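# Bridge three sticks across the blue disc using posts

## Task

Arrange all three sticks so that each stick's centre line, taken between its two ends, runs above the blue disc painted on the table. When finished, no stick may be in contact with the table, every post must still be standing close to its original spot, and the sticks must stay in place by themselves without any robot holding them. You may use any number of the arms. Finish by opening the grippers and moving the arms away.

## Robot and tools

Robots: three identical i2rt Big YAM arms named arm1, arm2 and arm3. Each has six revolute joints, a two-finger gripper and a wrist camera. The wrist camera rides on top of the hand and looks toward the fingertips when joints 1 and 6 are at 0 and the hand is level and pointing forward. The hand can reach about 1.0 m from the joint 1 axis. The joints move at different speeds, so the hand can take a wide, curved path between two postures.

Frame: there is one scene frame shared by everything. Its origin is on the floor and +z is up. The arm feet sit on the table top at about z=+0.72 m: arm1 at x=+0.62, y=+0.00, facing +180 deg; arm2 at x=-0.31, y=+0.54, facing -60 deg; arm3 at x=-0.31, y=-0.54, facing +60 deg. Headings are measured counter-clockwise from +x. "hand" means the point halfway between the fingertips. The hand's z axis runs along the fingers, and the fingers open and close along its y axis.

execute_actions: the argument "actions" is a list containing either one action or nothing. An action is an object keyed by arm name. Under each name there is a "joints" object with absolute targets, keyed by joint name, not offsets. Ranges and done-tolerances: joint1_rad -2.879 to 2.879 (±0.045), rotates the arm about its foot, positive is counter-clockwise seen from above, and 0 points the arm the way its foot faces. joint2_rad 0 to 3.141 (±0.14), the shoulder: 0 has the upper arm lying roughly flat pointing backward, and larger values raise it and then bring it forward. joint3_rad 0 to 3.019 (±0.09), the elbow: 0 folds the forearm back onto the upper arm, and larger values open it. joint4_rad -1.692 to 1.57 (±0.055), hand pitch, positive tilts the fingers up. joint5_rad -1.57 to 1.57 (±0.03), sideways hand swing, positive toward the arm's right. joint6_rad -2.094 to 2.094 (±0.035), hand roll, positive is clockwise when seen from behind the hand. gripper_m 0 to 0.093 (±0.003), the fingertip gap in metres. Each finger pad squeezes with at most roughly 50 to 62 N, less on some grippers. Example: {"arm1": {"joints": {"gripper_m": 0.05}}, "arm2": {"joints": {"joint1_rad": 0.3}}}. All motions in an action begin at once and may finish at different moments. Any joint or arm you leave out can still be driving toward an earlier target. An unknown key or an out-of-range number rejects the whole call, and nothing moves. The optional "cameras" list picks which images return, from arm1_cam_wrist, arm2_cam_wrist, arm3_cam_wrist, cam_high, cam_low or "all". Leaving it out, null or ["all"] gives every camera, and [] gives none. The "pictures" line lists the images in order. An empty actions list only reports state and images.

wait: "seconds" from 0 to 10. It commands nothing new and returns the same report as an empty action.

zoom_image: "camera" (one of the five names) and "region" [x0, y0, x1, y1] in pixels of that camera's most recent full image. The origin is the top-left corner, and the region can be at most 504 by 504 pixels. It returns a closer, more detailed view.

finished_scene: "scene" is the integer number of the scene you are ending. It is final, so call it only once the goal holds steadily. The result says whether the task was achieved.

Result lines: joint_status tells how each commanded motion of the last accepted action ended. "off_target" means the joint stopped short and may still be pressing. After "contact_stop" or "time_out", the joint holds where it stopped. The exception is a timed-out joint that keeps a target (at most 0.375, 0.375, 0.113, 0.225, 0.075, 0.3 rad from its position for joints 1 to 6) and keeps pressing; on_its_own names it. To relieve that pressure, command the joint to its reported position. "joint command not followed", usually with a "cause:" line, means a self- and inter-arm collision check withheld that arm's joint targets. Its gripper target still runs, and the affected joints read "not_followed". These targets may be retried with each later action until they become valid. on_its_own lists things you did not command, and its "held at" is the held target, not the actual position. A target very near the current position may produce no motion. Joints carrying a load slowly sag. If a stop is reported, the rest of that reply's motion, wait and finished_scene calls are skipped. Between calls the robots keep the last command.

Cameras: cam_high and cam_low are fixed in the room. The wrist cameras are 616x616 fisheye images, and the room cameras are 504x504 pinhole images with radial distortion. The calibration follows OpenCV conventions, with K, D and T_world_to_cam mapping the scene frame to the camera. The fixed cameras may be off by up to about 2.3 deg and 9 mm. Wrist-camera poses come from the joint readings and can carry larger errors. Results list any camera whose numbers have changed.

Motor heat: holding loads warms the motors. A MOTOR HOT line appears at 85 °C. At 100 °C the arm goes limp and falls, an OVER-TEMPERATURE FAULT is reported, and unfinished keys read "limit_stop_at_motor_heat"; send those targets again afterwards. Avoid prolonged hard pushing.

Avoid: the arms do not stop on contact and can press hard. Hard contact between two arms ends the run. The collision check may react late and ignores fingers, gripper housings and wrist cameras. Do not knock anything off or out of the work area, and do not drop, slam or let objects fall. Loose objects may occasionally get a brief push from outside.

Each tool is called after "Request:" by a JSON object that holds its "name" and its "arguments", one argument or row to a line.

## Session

Request:
{"name": "execute_actions", "arguments": {
  "actions": []
}}

Scene clock: 0.00 s.
Motor temperatures (°C, as the motors report them): arm1=[28 28 29 25 27 28] | arm2=[26 28 29 27 25 27] | arm3=[27 27 32 28 27 25]
arm1.joint_positions: joint1_rad=-0.093 joint2_rad=+0.461 joint3_rad=+1.326 joint4_rad=-1.375 joint5_rad=+0.062 joint6_rad=+0.383 gripper_m=+0.095
arm1.joint_status: not commanded
arm1.hand: x=+0.4531 y=+0.0189 z=+1.3205 quat_wxyz=(-0.056, -0.835, +0.201, +0.509) (m; scene frame)
arm2.joint_positions: joint1_rad=-0.002 joint2_rad=+0.568 joint3_rad=+1.324 joint4_rad=-1.170 joint5_rad=-0.065 joint6_rad=+0.178 gripper_m=+0.095
arm2.joint_status: not commanded
arm2.hand: x=-0.1886 y=+0.3230 z=+1.3019 quat_wxyz=(-0.500, -0.484, -0.686, +0.214) (m; scene frame)
arm3.joint_positions: joint1_rad=-0.418 joint2_rad=+0.451 joint3_rad=+1.419 joint4_rad=-1.490 joint5_rad=+0.093 joint6_rad=-0.161 gripper_m=+0.095
arm3.joint_status: not commanded
arm3.hand: x=-0.1888 y=-0.4670 z=+1.3584 quat_wxyz=(-0.497, +0.313, -0.806, -0.077) (m; scene frame)
pictures: arm1_cam_wrist, arm2_cam_wrist, arm3_cam_wrist, cam_high, cam_low
camera_calibration (this result's frames):
arm1_cam_wrist: T_world_to_cam=[[0.267948, 0.918167, -0.291845, 0.243569], [0.843317, -0.369995, -0.389769, 0.142008], [-0.465855, -0.141681, -0.873445, 1.49409], [0, 0, 0, 1]] pos_world=[0.511009, 0.0405898, 1.43144]
arm2_cam_wrist: T_world_to_cam=[[-0.877051, -0.44656, -0.177106, 0.210129], [-0.318797, 0.816814, -0.480815, 0.304996], [0.359375, -0.365239, -0.858749, 1.43047], [0, 0, 0, 1]] pos_world=[-0.23255, 0.367173, 1.41228]
arm3_cam_wrist: T_world_to_cam=[[0.589169, -0.786409, 0.185585, -0.508408], [-0.691373, -0.609517, -0.387934, 0.120533], [0.418191, 0.10025, -0.90281, 1.47374], [0, 0, 0, 1]] pos_world=[-0.233434, -0.474092, 1.47162]
Images, in order (width x height): arm1_cam_wrist 616x616, arm2_cam_wrist 616x616, arm3_cam_wrist 616x616, cam_high 504x504, cam_low 504x504.

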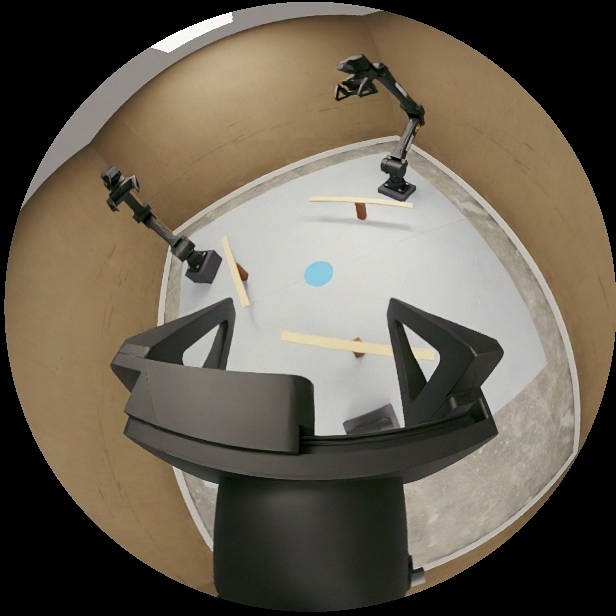

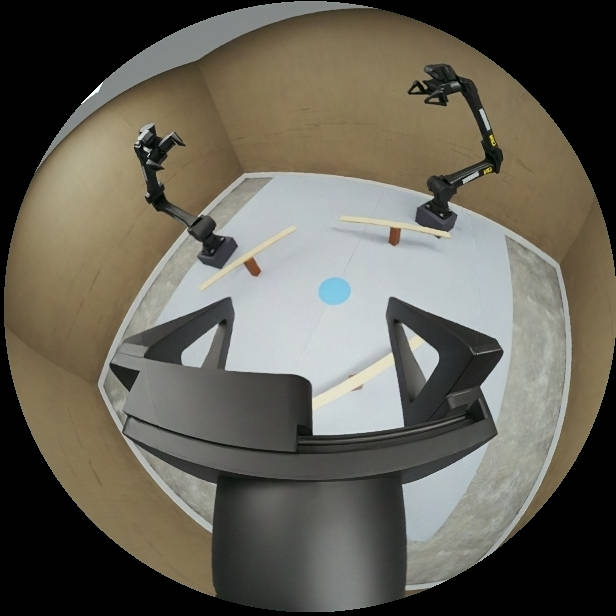

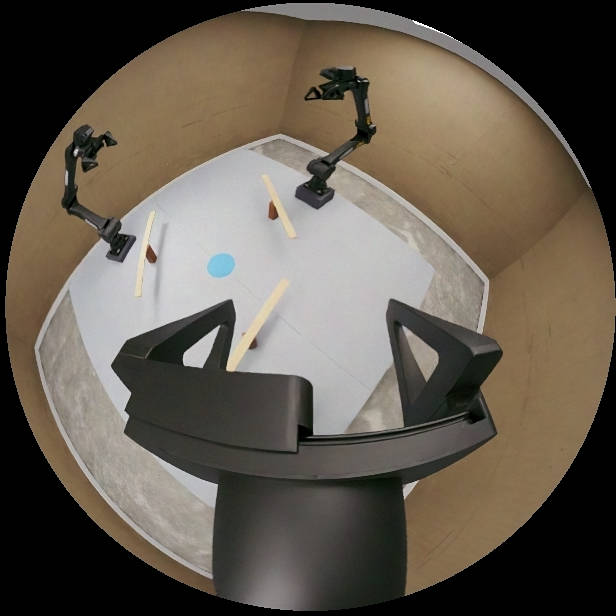

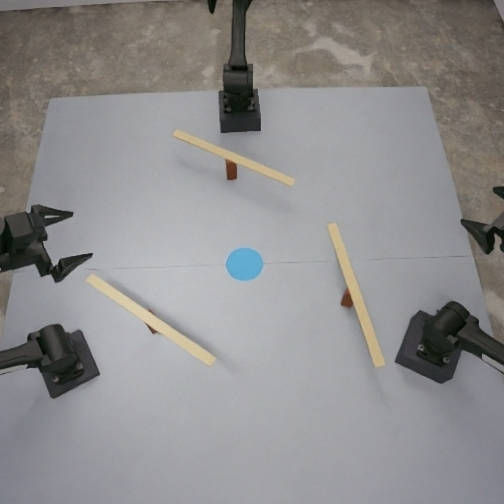

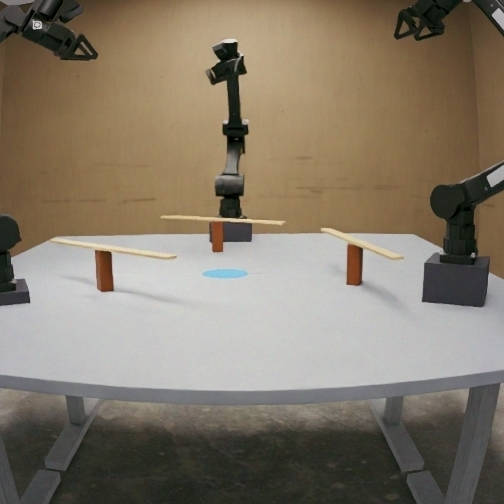

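Request:
{"name": "zoom_image", "arguments": {
  "camera": "cam_high",
  "region": [150, 90, 318, 258]
}}

Request:
{"name": "zoom_image", "arguments": {
  "camera": "cam_high",
  "region": [70, 230, 238, 398]
}}

Request:
{"name": "zoom_image", "arguments": {
  "camera": "cam_high",
  "region": [270, 210, 438, 378]
}}

Region (150, 90, 318, 258) of cam_high's 504x504 image, scaled by 3.000, with more detail than that image has.

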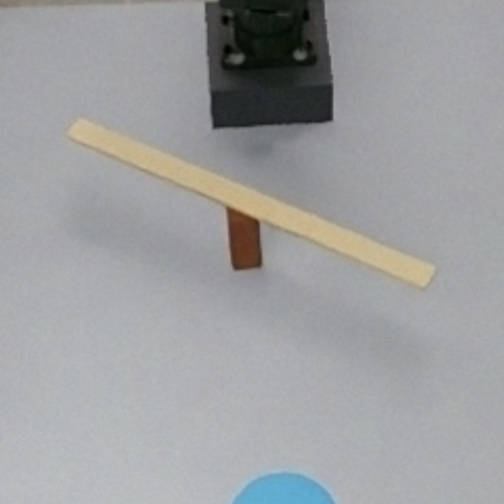

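Region (70, 230, 238, 398) of cam_high's 504x504 image, scaled by 3.000, with more detail than that image has.

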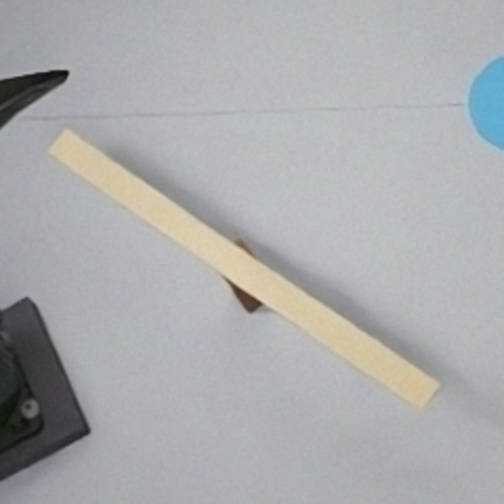

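Region (270, 210, 438, 378) of cam_high's 504x504 image, scaled by 3.000, with more detail than that image has.

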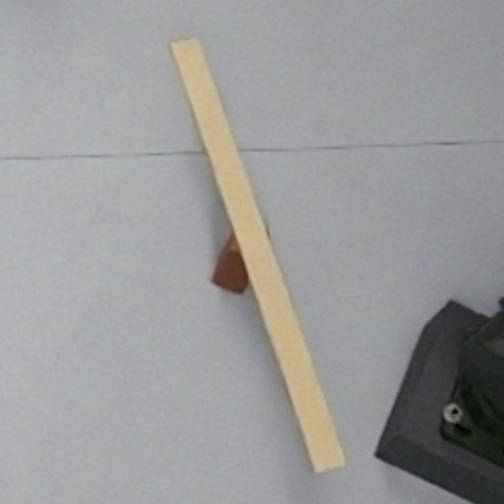

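Request:
{"name": "execute_actions", "arguments": {
  "actions": [
    {"arm1":{"joints":{"joint1_rad":-0.388,"joint2_rad":1.113,"joint3_rad":0.66,"joint4_rad":-1.093,"joint5_rad":0,"joint6_rad":-1.416}},"arm2":{"joints":{"joint1_rad":0.11,"joint2_rad":1.035,"joint3_rad":0.71,"joint4_rad":-1.253,"joint5_rad":0,"joint6_rad":1.237}},"arm3":{"joints":{"joint1_rad":0.025,"joint2_rad":1.055,"joint3_rad":0.573,"joint4_rad":-1.055,"joint5_rad":0,"joint6_rad":0.905}}}
  ]
}}

Scene clock: 19.40 s.
Motor temperatures (°C, as the motors report them): arm1=[28 28 33 25 27 28] | arm2=[26 28 33 27 25 27] | arm3=[27 27 35 28 27 25]
arm1.joint_positions: joint1_rad=-0.386 joint2_rad=+1.127 joint3_rad=+0.649 joint4_rad=-1.100 joint5_rad=+0.002 joint6_rad=-1.405 gripper_m=+0.095
arm1.joint_status: all done
arm1.hand: x=+0.3790 y=+0.0885 z=+0.8712 quat_wxyz=(+0.003, -0.864, -0.504, +0.002) (m; scene frame)
arm2.joint_positions: joint1_rad=+0.107 joint2_rad=+1.044 joint3_rad=+0.717 joint4_rad=-1.245 joint5_rad=-0.004 joint6_rad=+1.224 gripper_m=+0.095
arm2.joint_status: all done
arm2.hand: x=-0.1704 y=+0.3270 z=+0.8711 quat_wxyz=(+0.004, -0.893, -0.450, -0.003) (m; scene frame)
arm3.joint_positions: joint1_rad=+0.018 joint2_rad=+1.073 joint3_rad=+0.569 joint4_rad=-1.072 joint5_rad=+0.001 joint6_rad=+0.896 gripper_m=+0.095
arm3.joint_status: all done
arm3.hand: x=-0.1968 y=-0.3323 z=+0.8744 quat_wxyz=(+0.000, +0.086, -0.996, +0.003) (m; scene frame)
pictures: arm1_cam_wrist, arm2_cam_wrist, arm3_cam_wrist, cam_high, cam_low
camera_calibration (this result's frames):
arm1_cam_wrist: T_world_to_cam=[[-0.876739, 0.480966, 0.000526926, 0.286223], [0.388169, 0.706935, 0.591243, -0.722314], [0.283995, 0.51857, -0.806493, 0.676091], [0, 0, 0, 1]] pos_world=[0.339316, 0.0223645, 0.972175]
arm2_cam_wrist: T_world_to_cam=[[-0.812826, 0.582485, 0.00501, -0.332584], [0.469046, 0.64938, 0.598583, -0.650842], [0.345412, 0.488894, -0.801045, 0.723498], [0, 0, 0, 1]] pos_world=[-0.214963, 0.262655, 0.970804]
arm3_cam_wrist: T_world_to_cam=[[0.175104, -0.984543, -0.00379664, -0.289701], [-0.7921, -0.143165, 0.593364, -0.713501], [-0.584736, -0.100893, -0.804925, 0.676749], [0, 0, 0, 1]] pos_world=[-0.118717, -0.319093, 0.966998]
Images, in order (width x height): arm1_cam_wrist 616x616, arm2_cam_wrist 616x616, arm3_cam_wrist 616x616, cam_high 504x504, cam_low 504x504.

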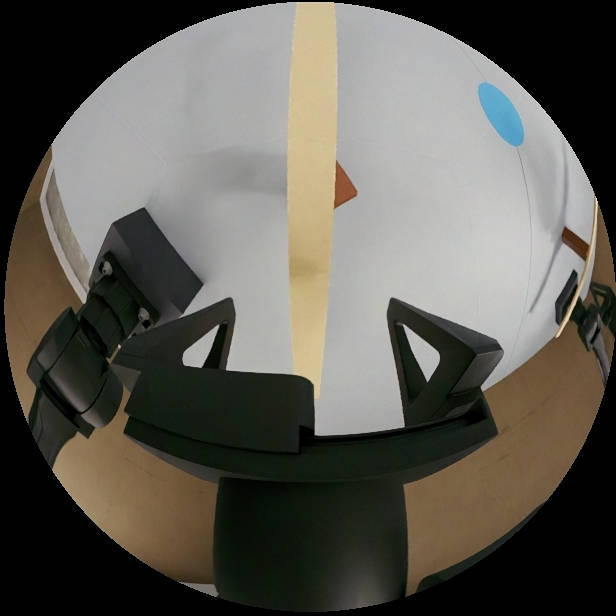

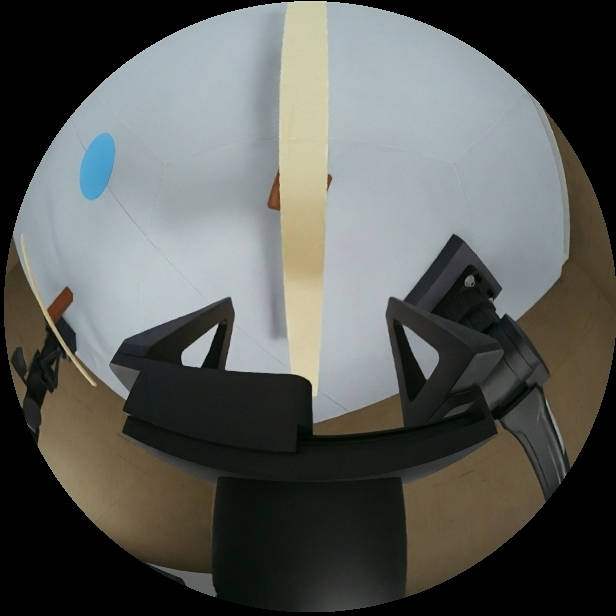

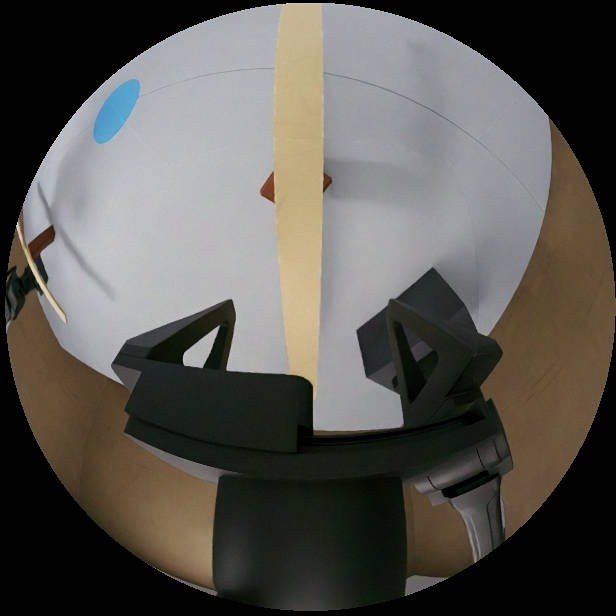

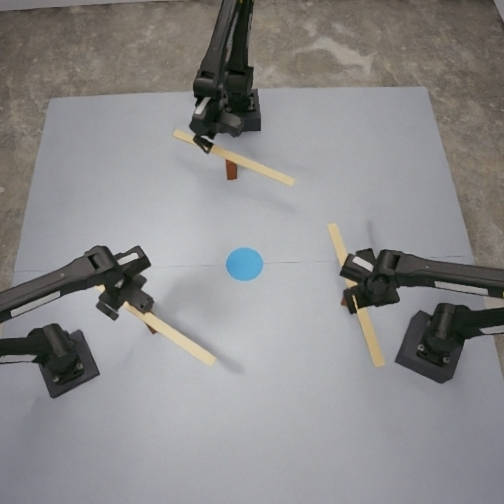

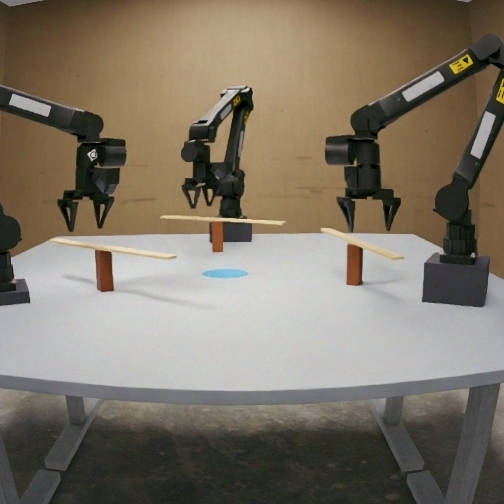

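Request:
{"name": "execute_actions", "arguments": {
  "actions": [
    {"arm1":{"joints":{"joint2_rad":1.241,"joint3_rad":0.562,"joint4_rad":-0.868,"gripper_m":0.07}},"arm2":{"joints":{"joint1_rad":0.135,"joint2_rad":1.15,"joint3_rad":0.593,"joint4_rad":-0.994,"joint6_rad":1.26,"gripper_m":0.07}},"arm3":{"joints":{"joint1_rad":0.058,"joint2_rad":1.222,"joint3_rad":0.487,"joint4_rad":-0.81,"joint6_rad":0.935,"gripper_m":0.07}}}
  ]
}}

Scene clock: 26.27 s.
Motor temperatures (°C, as the motors report them): arm1=[28 28 33 25 27 28] | arm2=[26 28 33 27 25 27] | arm3=[27 27 35 28 27 25]
arm1.joint_positions: joint1_rad=-0.386 joint2_rad=+1.253 joint3_rad=+0.548 joint4_rad=-0.883 joint5_rad=+0.002 joint6_rad=-1.406 gripper_m=+0.070
arm1.joint_status: all done
arm1.hand: x=+0.3811 y=+0.0876 z=+0.8093 quat_wxyz=(-0.001, -0.863, -0.505, -0.001) (m; scene frame)
arm2.joint_positions: joint1_rad=+0.129 joint2_rad=+1.153 joint3_rad=+0.593 joint4_rad=-1.008 joint5_rad=-0.003 joint6_rad=+1.247 gripper_m=+0.070
arm2.joint_status: all done
arm2.hand: x=-0.1642 y=+0.3280 z=+0.8029 quat_wxyz=(+0.002, -0.893, -0.450, -0.003) (m; scene frame)
arm3.joint_positions: joint1_rad=+0.044 joint2_rad=+1.222 joint3_rad=+0.481 joint4_rad=-0.827 joint5_rad=+0.001 joint6_rad=+0.926 gripper_m=+0.070
arm3.joint_status: all done
arm3.hand: x=-0.1998 y=-0.3252 z=+0.8150 quat_wxyz=(-0.003, +0.083, -0.997, +0.000) (m; scene frame)
pictures: arm1_cam_wrist, arm2_cam_wrist, arm3_cam_wrist, cam_high, cam_low
camera_calibration (this result's frames):
arm1_cam_wrist: T_world_to_cam=[[-0.877076, 0.480269, -0.0088981, 0.296285], [0.382312, 0.70916, 0.592393, -0.684775], [0.290818, 0.516172, -0.8056, 0.622888], [0, 0, 0, 1]] pos_world=[0.340515, 0.021802, 0.910091]
arm2_cam_wrist: T_world_to_cam=[[-0.812381, 0.583124, 0.00175579, -0.325376], [0.468661, 0.65112, 0.596992, -0.613021], [0.346977, 0.485808, -0.802245, 0.66849], [0, 0, 0, 1]] pos_world=[-0.208981, 0.264126, 0.902833]
arm3_cam_wrist: T_world_to_cam=[[0.170646, -0.985277, -0.0104215, -0.278139], [-0.79512, -0.143943, 0.589122, -0.677003], [-0.581948, -0.092245, -0.807977, 0.633796], [0, 0, 0, 1]] pos_world=[-0.121999, -0.313029, 0.908031]
Images, in order (width x height): arm1_cam_wrist 616x616, arm2_cam_wrist 616x616, arm3_cam_wrist 616x616, cam_high 504x504, cam_low 504x504.

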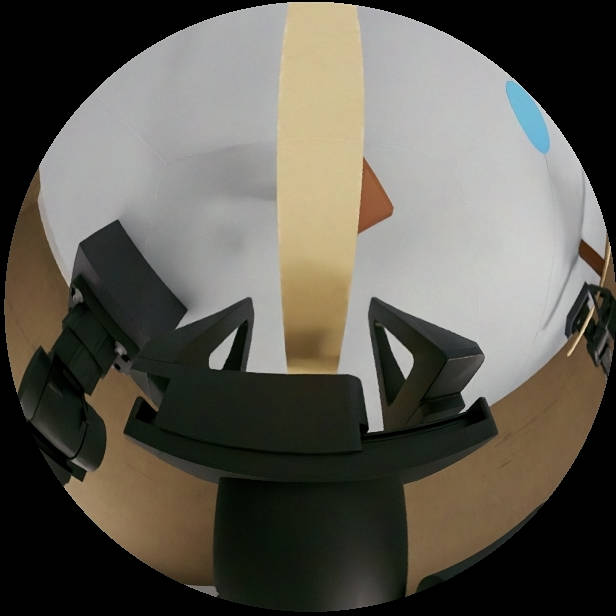

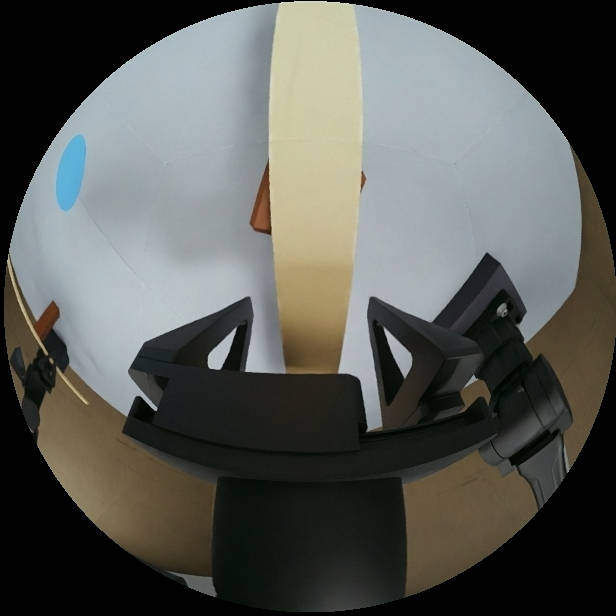

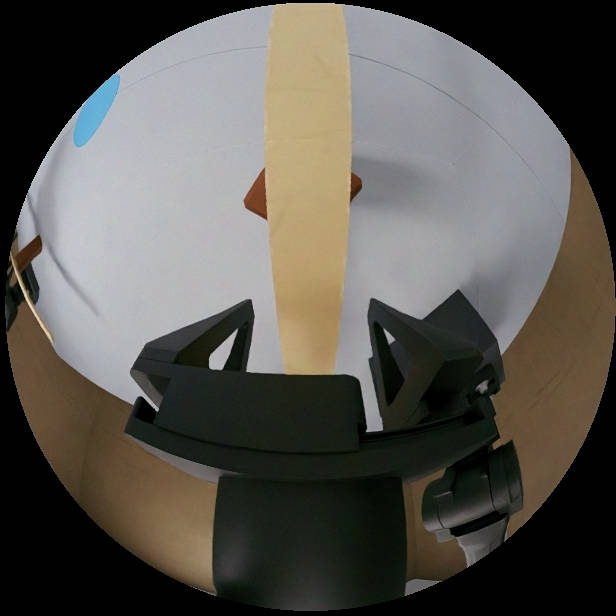

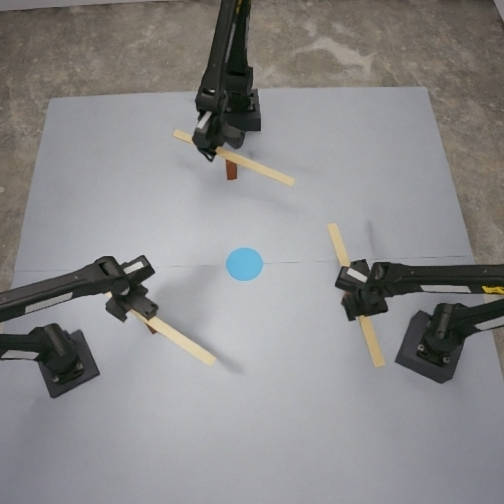

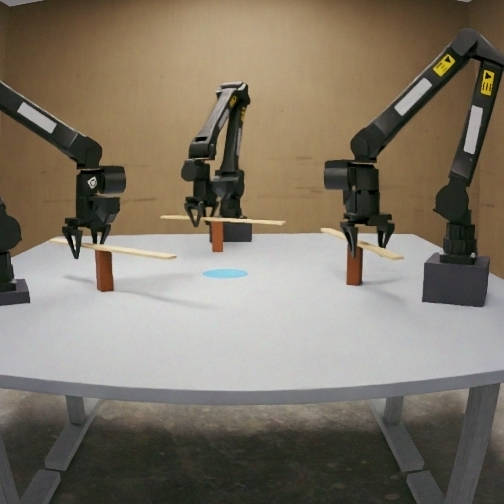

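Request:
{"name": "execute_actions", "arguments": {
  "actions": [
    {"arm1":{"joints":{"gripper_m":0.02}},"arm2":{"joints":{"gripper_m":0.02}},"arm3":{"joints":{"gripper_m":0.02}}}
  ],
  "cameras": []
}}

Request:
{"name": "execute_actions", "arguments": {
  "actions": [
    {"arm1":{"joints":{"joint2_rad":1.16,"joint3_rad":0.715,"joint4_rad":-1.12}},"arm2":{"joints":{"joint2_rad":1.1,"joint3_rad":0.776,"joint4_rad":-1.231}},"arm3":{"joints":{"joint2_rad":1.17,"joint3_rad":0.672,"joint4_rad":-1.06}}}
  ],
  "cameras": ["cam_high"]
}}

Request:
{"name": "execute_actions", "arguments": {
  "actions": [
    {"arm1":{"joints":{"joint1_rad":-0.3,"joint6_rad":-0.48}},"arm2":{"joints":{"joint1_rad":-0.05,"joint6_rad":-0.31}},"arm3":{"joints":{"joint1_rad":-0.06,"joint6_rad":-0.3}}}
  ],
  "cameras": ["cam_high","cam_low"]
}}

Scene clock: 39.63 s.
Motor temperatures (°C, as the motors report them): arm1=[28 28 33 25 27 28] | arm2=[26 28 32 27 25 27] | arm3=[27 27 35 28 27 26]
arm1.joint_positions: joint1_rad=-0.386 joint2_rad=+1.253 joint3_rad=+0.548 joint4_rad=-0.882 joint5_rad=+0.002 joint6_rad=-1.409 gripper_m=+0.027
arm1.joint_status: gripper_m off_target (ended at +0.027, target +0.020)
arm1.hand: x=+0.3808 y=+0.0877 z=+0.8093 quat_wxyz=(-0.001, -0.863, -0.506, -0.001) (m; scene frame)
arm2.joint_positions: joint1_rad=+0.129 joint2_rad=+1.153 joint3_rad=+0.593 joint4_rad=-1.007 joint5_rad=-0.002 joint6_rad=+1.249 gripper_m=+0.027
arm2.joint_status: gripper_m off_target (ended at +0.027, target +0.020)
arm2.hand: x=-0.1641 y=+0.3278 z=+0.8029 quat_wxyz=(+0.002, -0.893, -0.449, -0.003) (m; scene frame)
arm3.joint_positions: joint1_rad=+0.044 joint2_rad=+1.222 joint3_rad=+0.481 joint4_rad=-0.827 joint5_rad=+0.001 joint6_rad=+0.927 gripper_m=+0.027
arm3.joint_status: gripper_m off_target (ended at +0.027, target +0.020)
arm3.hand: x=-0.1998 y=-0.3252 z=+0.8150 quat_wxyz=(-0.002, +0.083, -0.997, +0.000) (m; scene frame)
pictures: none
No camera images: the call's "cameras" was empty. Leave "cameras" out to get every camera's image.

Scene clock: 40.67 s.
Motor temperatures (°C, as the motors report them): arm1=[28 28 33 25 27 28] | arm2=[26 28 33 27 25 27] | arm3=[27 27 35 28 27 26]
arm1.joint_positions: joint1_rad=-0.386 joint2_rad=+1.164 joint3_rad=+0.685 joint4_rad=-1.108 joint5_rad=+0.002 joint6_rad=-1.409 gripper_m=+0.027
arm1.joint_status: all done
arm1.hand: x=+0.3682 y=+0.0924 z=+0.8747 quat_wxyz=(+0.000, -0.863, -0.506, +0.000) (m; scene frame)
arm2.joint_positions: joint1_rad=+0.129 joint2_rad=+1.107 joint3_rad=+0.744 joint4_rad=-1.219 joint5_rad=-0.002 joint6_rad=+1.249 gripper_m=+0.027
arm2.joint_status: all done
arm2.hand: x=-0.1567 y=+0.3168 z=+0.8657 quat_wxyz=(+0.009, -0.893, -0.449, -0.002) (m; scene frame)
arm3.joint_positions: joint1_rad=+0.044 joint2_rad=+1.184 joint3_rad=+0.646 joint4_rad=-1.045 joint5_rad=+0.001 joint6_rad=+0.928 gripper_m=+0.027
arm3.joint_status: all done
arm3.hand: x=-0.1870 y=-0.3000 z=+0.8744 quat_wxyz=(+0.002, +0.083, -0.997, +0.006) (m; scene frame)
pictures: cam_high
Images, in order (width x height): cam_high 504x504.

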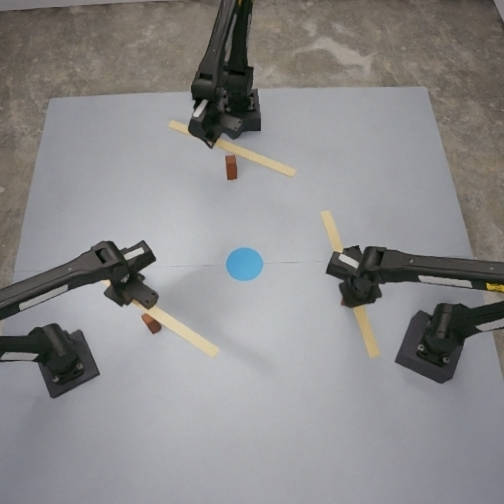

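Scene clock: 42.83 s.
Motor temperatures (°C, as the motors report them): arm1=[28 28 33 25 27 28] | arm2=[26 28 33 27 25 27] | arm3=[27 27 36 28 27 26]
arm1.joint_positions: joint1_rad=-0.300 joint2_rad=+1.164 joint3_rad=+0.685 joint4_rad=-1.108 joint5_rad=+0.002 joint6_rad=-0.491 gripper_m=+0.027
arm1.joint_status: all done
arm1.hand: x=+0.3611 y=+0.0702 z=+0.8747 quat_wxyz=(+0.000, -0.993, -0.114, -0.001) (m; scene frame)
arm2.joint_positions: joint1_rad=-0.053 joint2_rad=+1.107 joint3_rad=+0.744 joint4_rad=-1.219 joint5_rad=-0.002 joint6_rad=-0.297 gripper_m=+0.027
arm2.joint_status: all done
arm2.hand: x=-0.1989 y=+0.2927 z=+0.8656 quat_wxyz=(+0.005, -0.410, -0.912, -0.008) (m; scene frame)
arm3.joint_positions: joint1_rad=-0.053 joint2_rad=+1.184 joint3_rad=+0.646 joint4_rad=-1.045 joint5_rad=+0.000 joint6_rad=-0.291 gripper_m=+0.027
arm3.joint_status: all done
arm3.hand: x=-0.1647 y=-0.3130 z=+0.8744 quat_wxyz=(+0.005, +0.600, -0.800, +0.003) (m; scene frame)
pictures: cam_high, cam_low
Images, in order (width x height): cam_high 504x504, cam_low 504x504.

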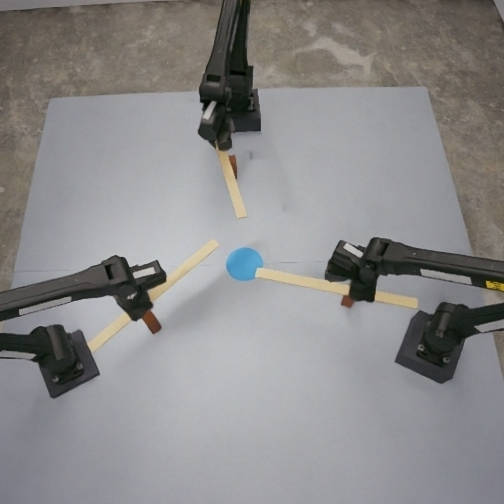

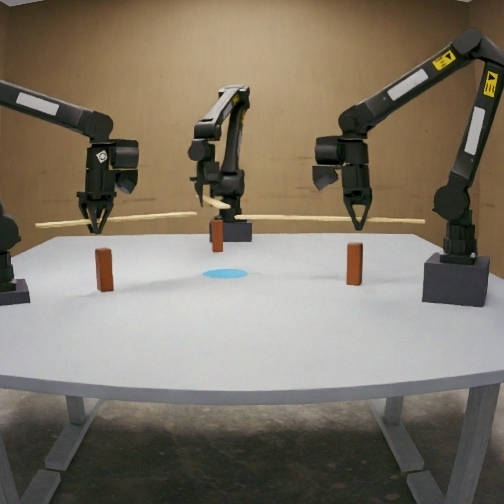

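Now the tilted pre-weave pose.

Request:
{"name": "execute_actions", "arguments": {
  "actions": [
    {"arm1":{"joints":{"joint1_rad":-0.085,"joint2_rad":1.262,"joint3_rad":0.785,"joint4_rad":-0.745,"joint6_rad":-0.25}},"arm2":{"joints":{"joint1_rad":-0.005,"joint2_rad":1.195,"joint3_rad":0.83,"joint4_rad":-0.845,"joint6_rad":-0.26}},"arm3":{"joints":{"joint1_rad":-0.075,"joint2_rad":1.292,"joint3_rad":0.76,"joint4_rad":-0.692}}}
  ],
  "cameras": ["cam_high","cam_low"]
}}

Scene clock: 47.07 s.
Motor temperatures (°C, as the motors report them): arm1=[28 28 34 25 27 28] | arm2=[26 28 34 27 25 27] | arm3=[27 27 36 28 27 26]
arm1.joint_positions: joint1_rad=-0.079 joint2_rad=+1.271 joint3_rad=+0.737 joint4_rad=-0.766 joint5_rad=+0.001 joint6_rad=-0.261 gripper_m=+0.027
arm1.joint_status: all done
arm1.hand: x=+0.2520 y=+0.0156 z=+0.8738 quat_wxyz=(+0.023, -0.984, -0.109, +0.140) (m; scene frame)
arm2.joint_positions: joint1_rad=-0.008 joint2_rad=+1.190 joint3_rad=+0.781 joint4_rad=-0.863 joint5_rad=-0.002 joint6_rad=-0.273 gripper_m=+0.027
arm2.joint_status: all done
arm2.hand: x=-0.1429 y=+0.2095 z=+0.8671 quat_wxyz=(-0.114, -0.397, -0.906, +0.090) (m; scene frame)
arm3.joint_positions: joint1_rad=-0.059 joint2_rad=+1.286 joint3_rad=+0.720 joint4_rad=-0.714 joint5_rad=+0.000 joint6_rad=-0.292 gripper_m=+0.027
arm3.joint_status: all done
arm3.hand: x=-0.1052 y=-0.2249 z=+0.8816 quat_wxyz=(-0.137, +0.592, -0.793, -0.048) (m; scene frame)
pictures: cam_high, cam_low
Images, in order (width x height): cam_high 504x504, cam_low 504x504.

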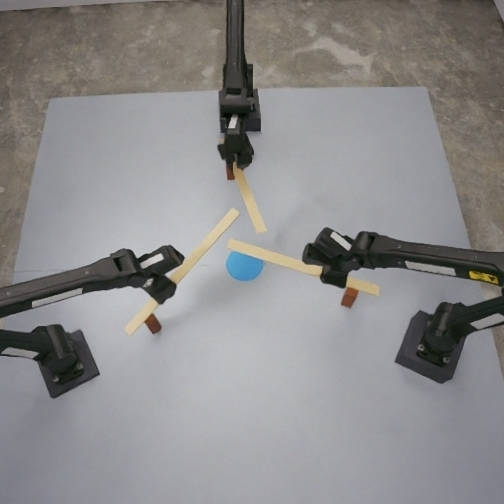

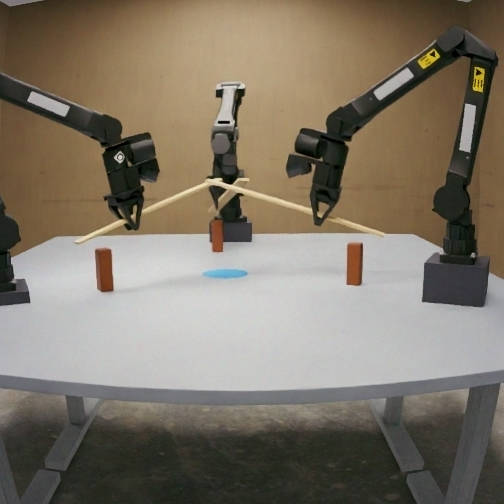

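Request:
{"name": "execute_actions", "arguments": {
  "actions": [
    {"arm1":{"joints":{"joint1_rad":-0.05,"joint2_rad":1.405,"joint3_rad":0.92,"joint6_rad":-0.19}},"arm2":{"joints":{"joint1_rad":0.022,"joint2_rad":1.337,"joint3_rad":0.96,"joint6_rad":-0.195}},"arm3":{"joints":{"joint1_rad":-0.026,"joint2_rad":1.428,"joint3_rad":0.892,"joint6_rad":-0.215}}}
  ],
  "cameras": ["cam_high","cam_low"]
}}

Request:
{"name": "zoom_image", "arguments": {
  "camera": "cam_high",
  "region": [110, 120, 390, 360]
}}

Scene clock: 51.37 s.
Motor temperatures (°C, as the motors report them): arm1=[28 28 35 25 27 28] | arm2=[26 28 35 27 25 27] | arm3=[27 27 37 28 27 26]
arm1.joint_positions: joint1_rad=-0.056 joint2_rad=+1.412 joint3_rad=+0.878 joint4_rad=-0.758 joint5_rad=+0.001 joint6_rad=-0.201 gripper_m=+0.027
arm1.joint_status: all done
arm1.hand: x=+0.1960 y=+0.0079 z=+0.8778 quat_wxyz=(+0.018, -0.985, -0.091, +0.145) (m; scene frame)
arm2.joint_positions: joint1_rad=+0.017 joint2_rad=+1.329 joint3_rad=+0.919 joint4_rad=-0.855 joint5_rad=-0.002 joint6_rad=-0.208 gripper_m=+0.027
arm2.joint_status: all done
arm2.hand: x=-0.1086 y=+0.1659 z=+0.8739 quat_wxyz=(-0.121, -0.414, -0.898, +0.087) (m; scene frame)
arm3.joint_positions: joint1_rad=-0.040 joint2_rad=+1.421 joint3_rad=+0.854 joint4_rad=-0.708 joint5_rad=+0.000 joint6_rad=-0.224 gripper_m=+0.027
arm3.joint_status: all done
arm3.hand: x=-0.0828 y=-0.1761 z=+0.8840 quat_wxyz=(-0.137, +0.572, -0.807, -0.055) (m; scene frame)
pictures: cam_high, cam_low
Images, in order (width x height): cam_high 504x504, cam_low 504x504.

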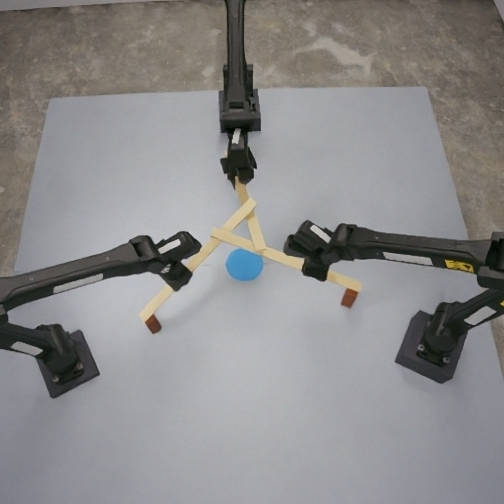

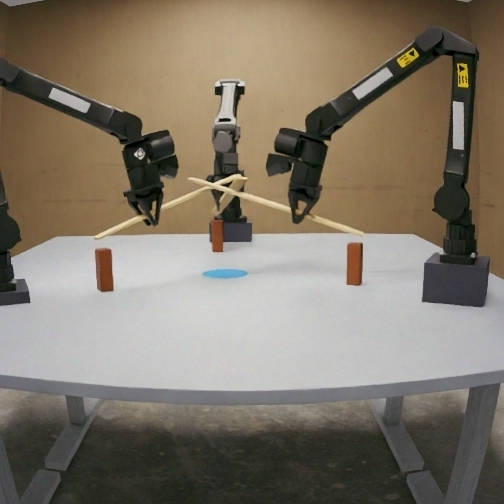

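Region (110, 120, 390, 360) of cam_high's 504x504 image, scaled by 1.800, with more detail than that image has; it fills the top 432 rows of this view, and the rest is white.

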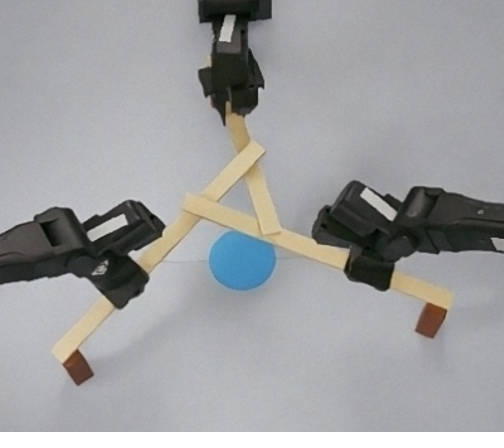

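Request:
{"name": "execute_actions", "arguments": {
  "actions": [
    {"arm1":{"joints":{"joint2_rad":1.552,"joint3_rad":0.978,"joint4_rad":-0.845}},"arm2":{"joints":{"joint2_rad":1.49,"joint3_rad":1.017,"joint4_rad":-0.94}},"arm3":{"joints":{"joint2_rad":1.582,"joint3_rad":0.956,"joint4_rad":-0.794}}}
  ]
}}

Request:
{"name": "zoom_image", "arguments": {
  "camera": "cam_low",
  "region": [70, 170, 390, 290]
}}

Scene clock: 55.93 s.
Motor temperatures (°C, as the motors report them): arm1=[28 28 36 25 27 28] | arm2=[26 28 36 27 25 27] | arm3=[27 27 38 28 27 26]
arm1.joint_positions: joint1_rad=-0.056 joint2_rad=+1.571 joint3_rad=+0.940 joint4_rad=-0.835 joint5_rad=+0.001 joint6_rad=-0.200 gripper_m=+0.027
arm1.joint_status: all done
arm1.hand: x=+0.1966 y=+0.0080 z=+0.8329 quat_wxyz=(+0.009, -0.994, -0.091, +0.059) (m; scene frame)
arm2.joint_positions: joint1_rad=+0.017 joint2_rad=+1.492 joint3_rad=+0.980 joint4_rad=-0.930 joint5_rad=-0.002 joint6_rad=-0.208 gripper_m=+0.027
arm2.joint_status: all done
arm2.hand: x=-0.1073 y=+0.1637 z=+0.8286 quat_wxyz=(-0.050, -0.418, -0.906, +0.034) (m; scene frame)
arm3.joint_positions: joint1_rad=-0.040 joint2_rad=+1.584 joint3_rad=+0.925 joint4_rad=-0.781 joint5_rad=+0.000 joint6_rad=-0.224 gripper_m=+0.027
arm3.joint_status: all done
arm3.hand: x=-0.0815 y=-0.1743 z=+0.8396 quat_wxyz=(-0.061, +0.577, -0.814, -0.024) (m; scene frame)
pictures: arm1_cam_wrist, arm2_cam_wrist, arm3_cam_wrist, cam_high, cam_low
camera_calibration (this result's frames):
arm1_cam_wrist: T_world_to_cam=[[-0.192529, 0.981019, 0.0231208, 0.0076584], [0.854678, 0.156065, 0.495146, -0.579278], [0.482139, 0.115091, -0.868502, 0.754633], [0, 0, 0, 1]] pos_world=[0.132732, -0.00395961, 0.942051]
arm2_cam_wrist: T_world_to_cam=[[-0.751893, -0.658918, 0.0220037, 0.00965144], [-0.566238, 0.662511, 0.490361, -0.572537], [-0.337685, 0.356239, -0.871242, 0.754095], [0, 0, 0, 1]] pos_world=[-0.0622891, 0.117034, 0.937536]
arm3_cam_wrist: T_world_to_cam=[[0.944575, -0.327522, 0.022537, 0.000652463], [-0.296563, -0.821813, 0.486491, -0.56711], [-0.140815, -0.46621, -0.873395, 0.762086], [0, 0, 0, 1]] pos_world=[-0.0614869, -0.110553, 0.941482]
Images, in order (width x height): arm1_cam_wrist 616x616, arm2_cam_wrist 616x616, arm3_cam_wrist 616x616, cam_high 504x504, cam_low 504x504.

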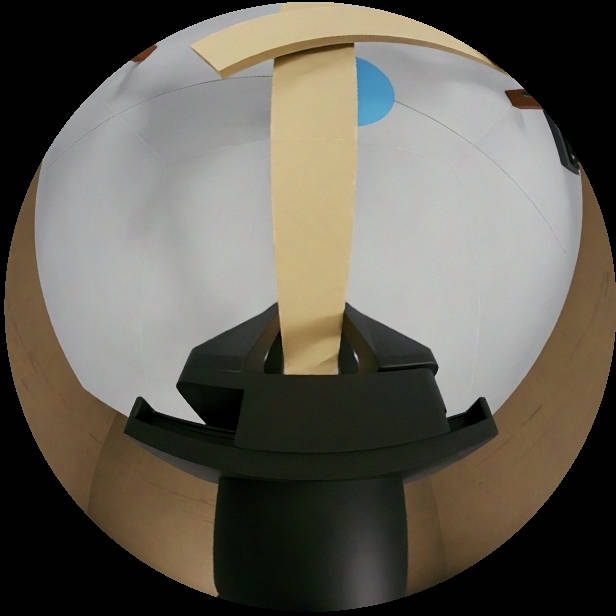

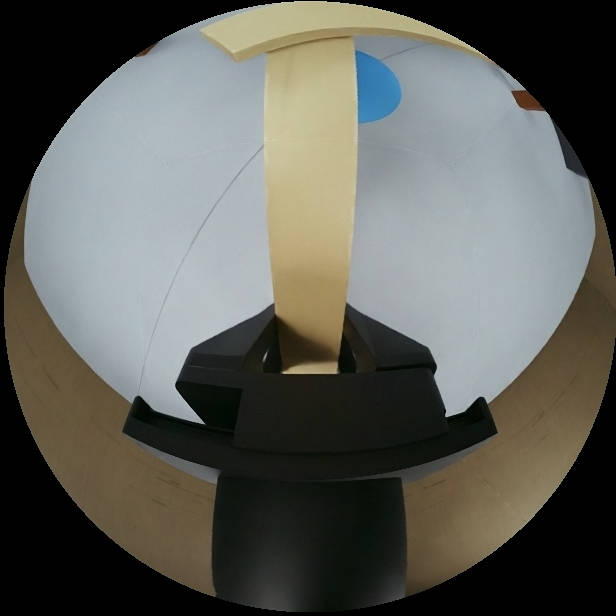

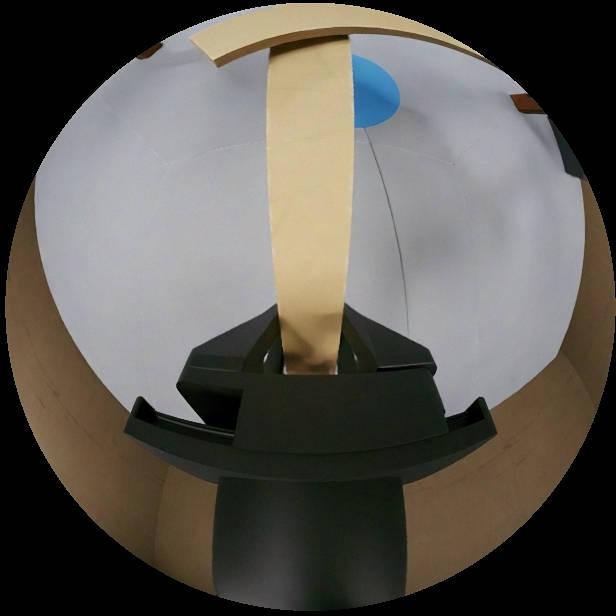

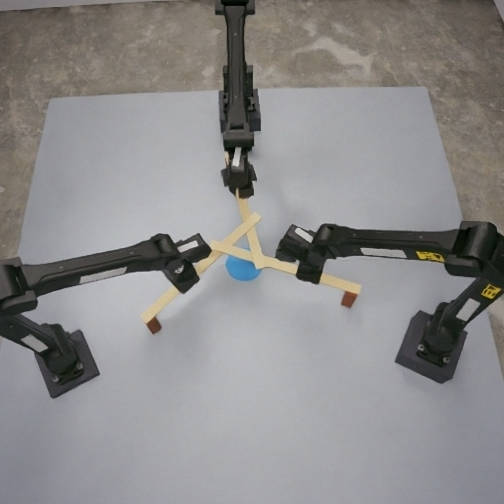

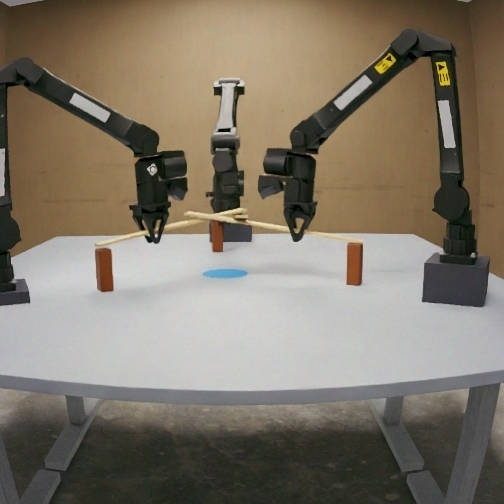

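Region (70, 170, 390, 290) of cam_low's 504x504 image, scaled by 1.575, with more detail than that image has; it fills the top 189 rows of this view, and the rest is white.

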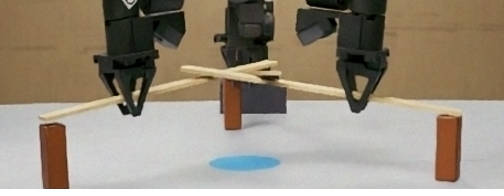

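Request:
{"name": "execute_actions", "arguments": {
  "actions": [
    {"arm1":{"joints":{"joint2_rad":1.59}},"arm2":{"joints":{"joint2_rad":1.54}},"arm3":{"joints":{"joint2_rad":1.62}}}
  ],
  "cameras": ["cam_high","cam_low"]
}}

Request:
{"name": "zoom_image", "arguments": {
  "camera": "cam_low",
  "region": [70, 170, 390, 290]
}}

Request:
{"name": "zoom_image", "arguments": {
  "camera": "cam_high",
  "region": [110, 120, 390, 360]
}}

Scene clock: 60.67 s.
Motor temperatures (°C, as the motors report them): arm1=[28 29 36 25 27 28] | arm2=[26 29 36 27 25 27] | arm3=[27 28 38 28 27 26]
arm1.joint_positions: joint1_rad=-0.056 joint2_rad=+1.590 joint3_rad=+0.940 joint4_rad=-0.835 joint5_rad=+0.001 joint6_rad=-0.200 gripper_m=+0.027
arm1.joint_status: all done
arm1.hand: x=+0.1984 y=+0.0079 z=+0.8251 quat_wxyz=(+0.007, -0.995, -0.091, +0.049) (m; scene frame)
arm2.joint_positions: joint1_rad=+0.017 joint2_rad=+1.514 joint3_rad=+0.980 joint4_rad=-0.930 joint5_rad=-0.002 joint6_rad=-0.208 gripper_m=+0.027
arm2.joint_status: all done
arm2.hand: x=-0.1079 y=+0.1648 z=+0.8197 quat_wxyz=(-0.041, -0.418, -0.907, +0.028) (m; scene frame)
arm3.joint_positions: joint1_rad=-0.040 joint2_rad=+1.598 joint3_rad=+0.925 joint4_rad=-0.785 joint5_rad=+0.001 joint6_rad=-0.224 gripper_m=+0.027
arm3.joint_status: all done
arm3.hand: x=-0.0827 y=-0.1765 z=+0.8339 quat_wxyz=(-0.053, +0.577, -0.815, -0.020) (m; scene frame)
pictures: cam_high, cam_low
Images, in order (width x height): cam_high 504x504, cam_low 504x504.

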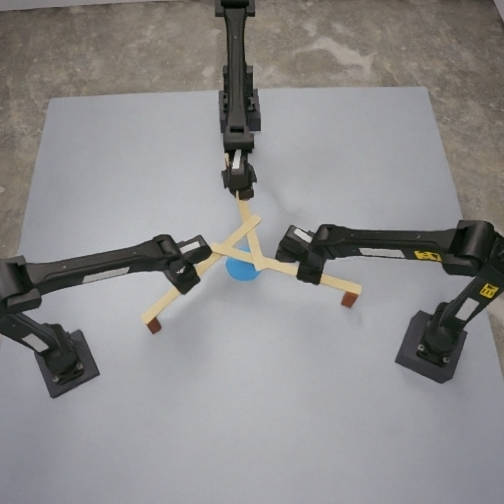

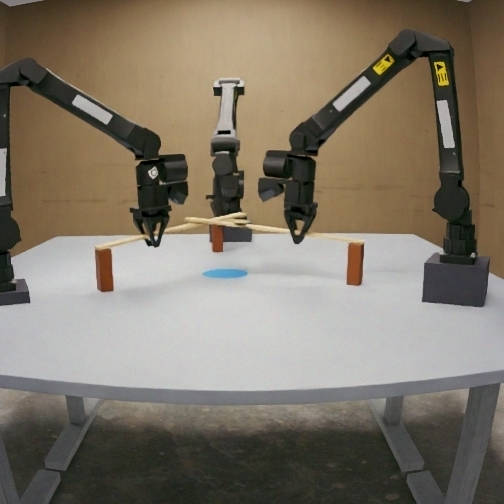

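Region (70, 170, 390, 290) of cam_low's 504x504 image, scaled by 1.575, with more detail than that image has; it fills the top 189 rows of this view, and the rest is white.

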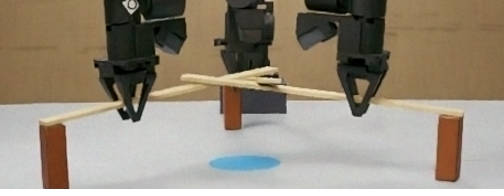

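Region (110, 120, 390, 360) of cam_high's 504x504 image, scaled by 1.800, with more detail than that image has; it fills the top 432 rows of this view, and the rest is white.

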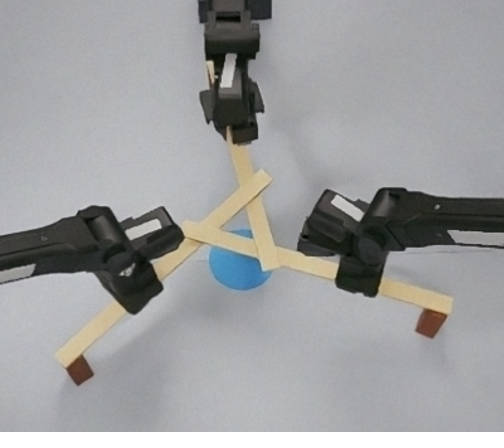

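Request:
{"name": "execute_actions", "arguments": {
  "actions": [
    {"arm1":{"joints":{"gripper_m":0.07}},"arm2":{"joints":{"gripper_m":0.07}},"arm3":{"joints":{"gripper_m":0.07}}}
  ],
  "cameras": ["cam_low"]
}}

Request:
{"name": "zoom_image", "arguments": {
  "camera": "cam_low",
  "region": [190, 170, 390, 290]
}}

Scene clock: 65.23 s.
Motor temperatures (°C, as the motors report them): arm1=[28 29 36 25 27 28] | arm2=[26 29 36 27 25 27] | arm3=[27 28 38 28 27 26]
arm1.joint_positions: joint1_rad=-0.056 joint2_rad=+1.590 joint3_rad=+0.940 joint4_rad=-0.835 joint5_rad=+0.001 joint6_rad=-0.200 gripper_m=+0.070
arm1.joint_status: all done
arm1.hand: x=+0.1984 y=+0.0079 z=+0.8251 quat_wxyz=(+0.007, -0.995, -0.091, +0.049) (m; scene frame)
arm2.joint_positions: joint1_rad=+0.017 joint2_rad=+1.515 joint3_rad=+0.980 joint4_rad=-0.930 joint5_rad=-0.002 joint6_rad=-0.207 gripper_m=+0.070
arm2.joint_status: all done
arm2.hand: x=-0.1079 y=+0.1648 z=+0.8194 quat_wxyz=(-0.041, -0.419, -0.907, +0.027) (m; scene frame)
arm3.joint_positions: joint1_rad=-0.040 joint2_rad=+1.598 joint3_rad=+0.925 joint4_rad=-0.785 joint5_rad=+0.001 joint6_rad=-0.223 gripper_m=+0.070
arm3.joint_status: all done
arm3.hand: x=-0.0827 y=-0.1765 z=+0.8337 quat_wxyz=(-0.053, +0.577, -0.815, -0.020) (m; scene frame)
pictures: cam_low
Images, in order (width x height): cam_low 504x504.

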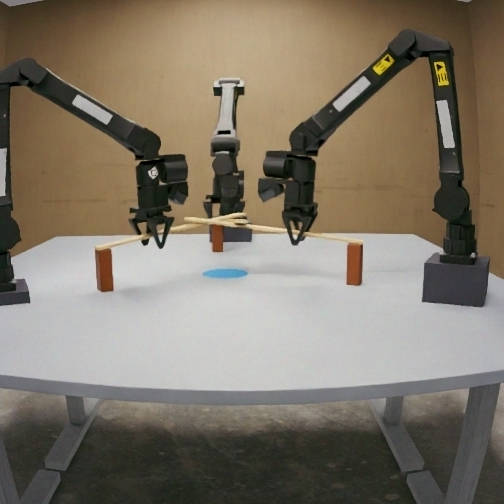

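Region (190, 170, 390, 290) of cam_low's 504x504 image, scaled by 2.520, with more detail than that image has; it fills the top 302 rows of this view, and the rest is white.

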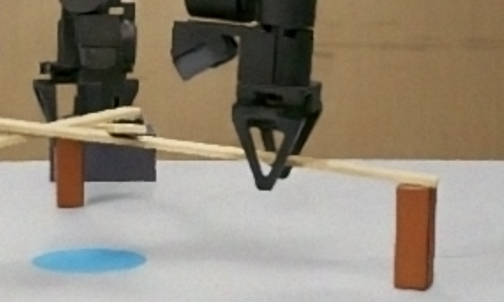

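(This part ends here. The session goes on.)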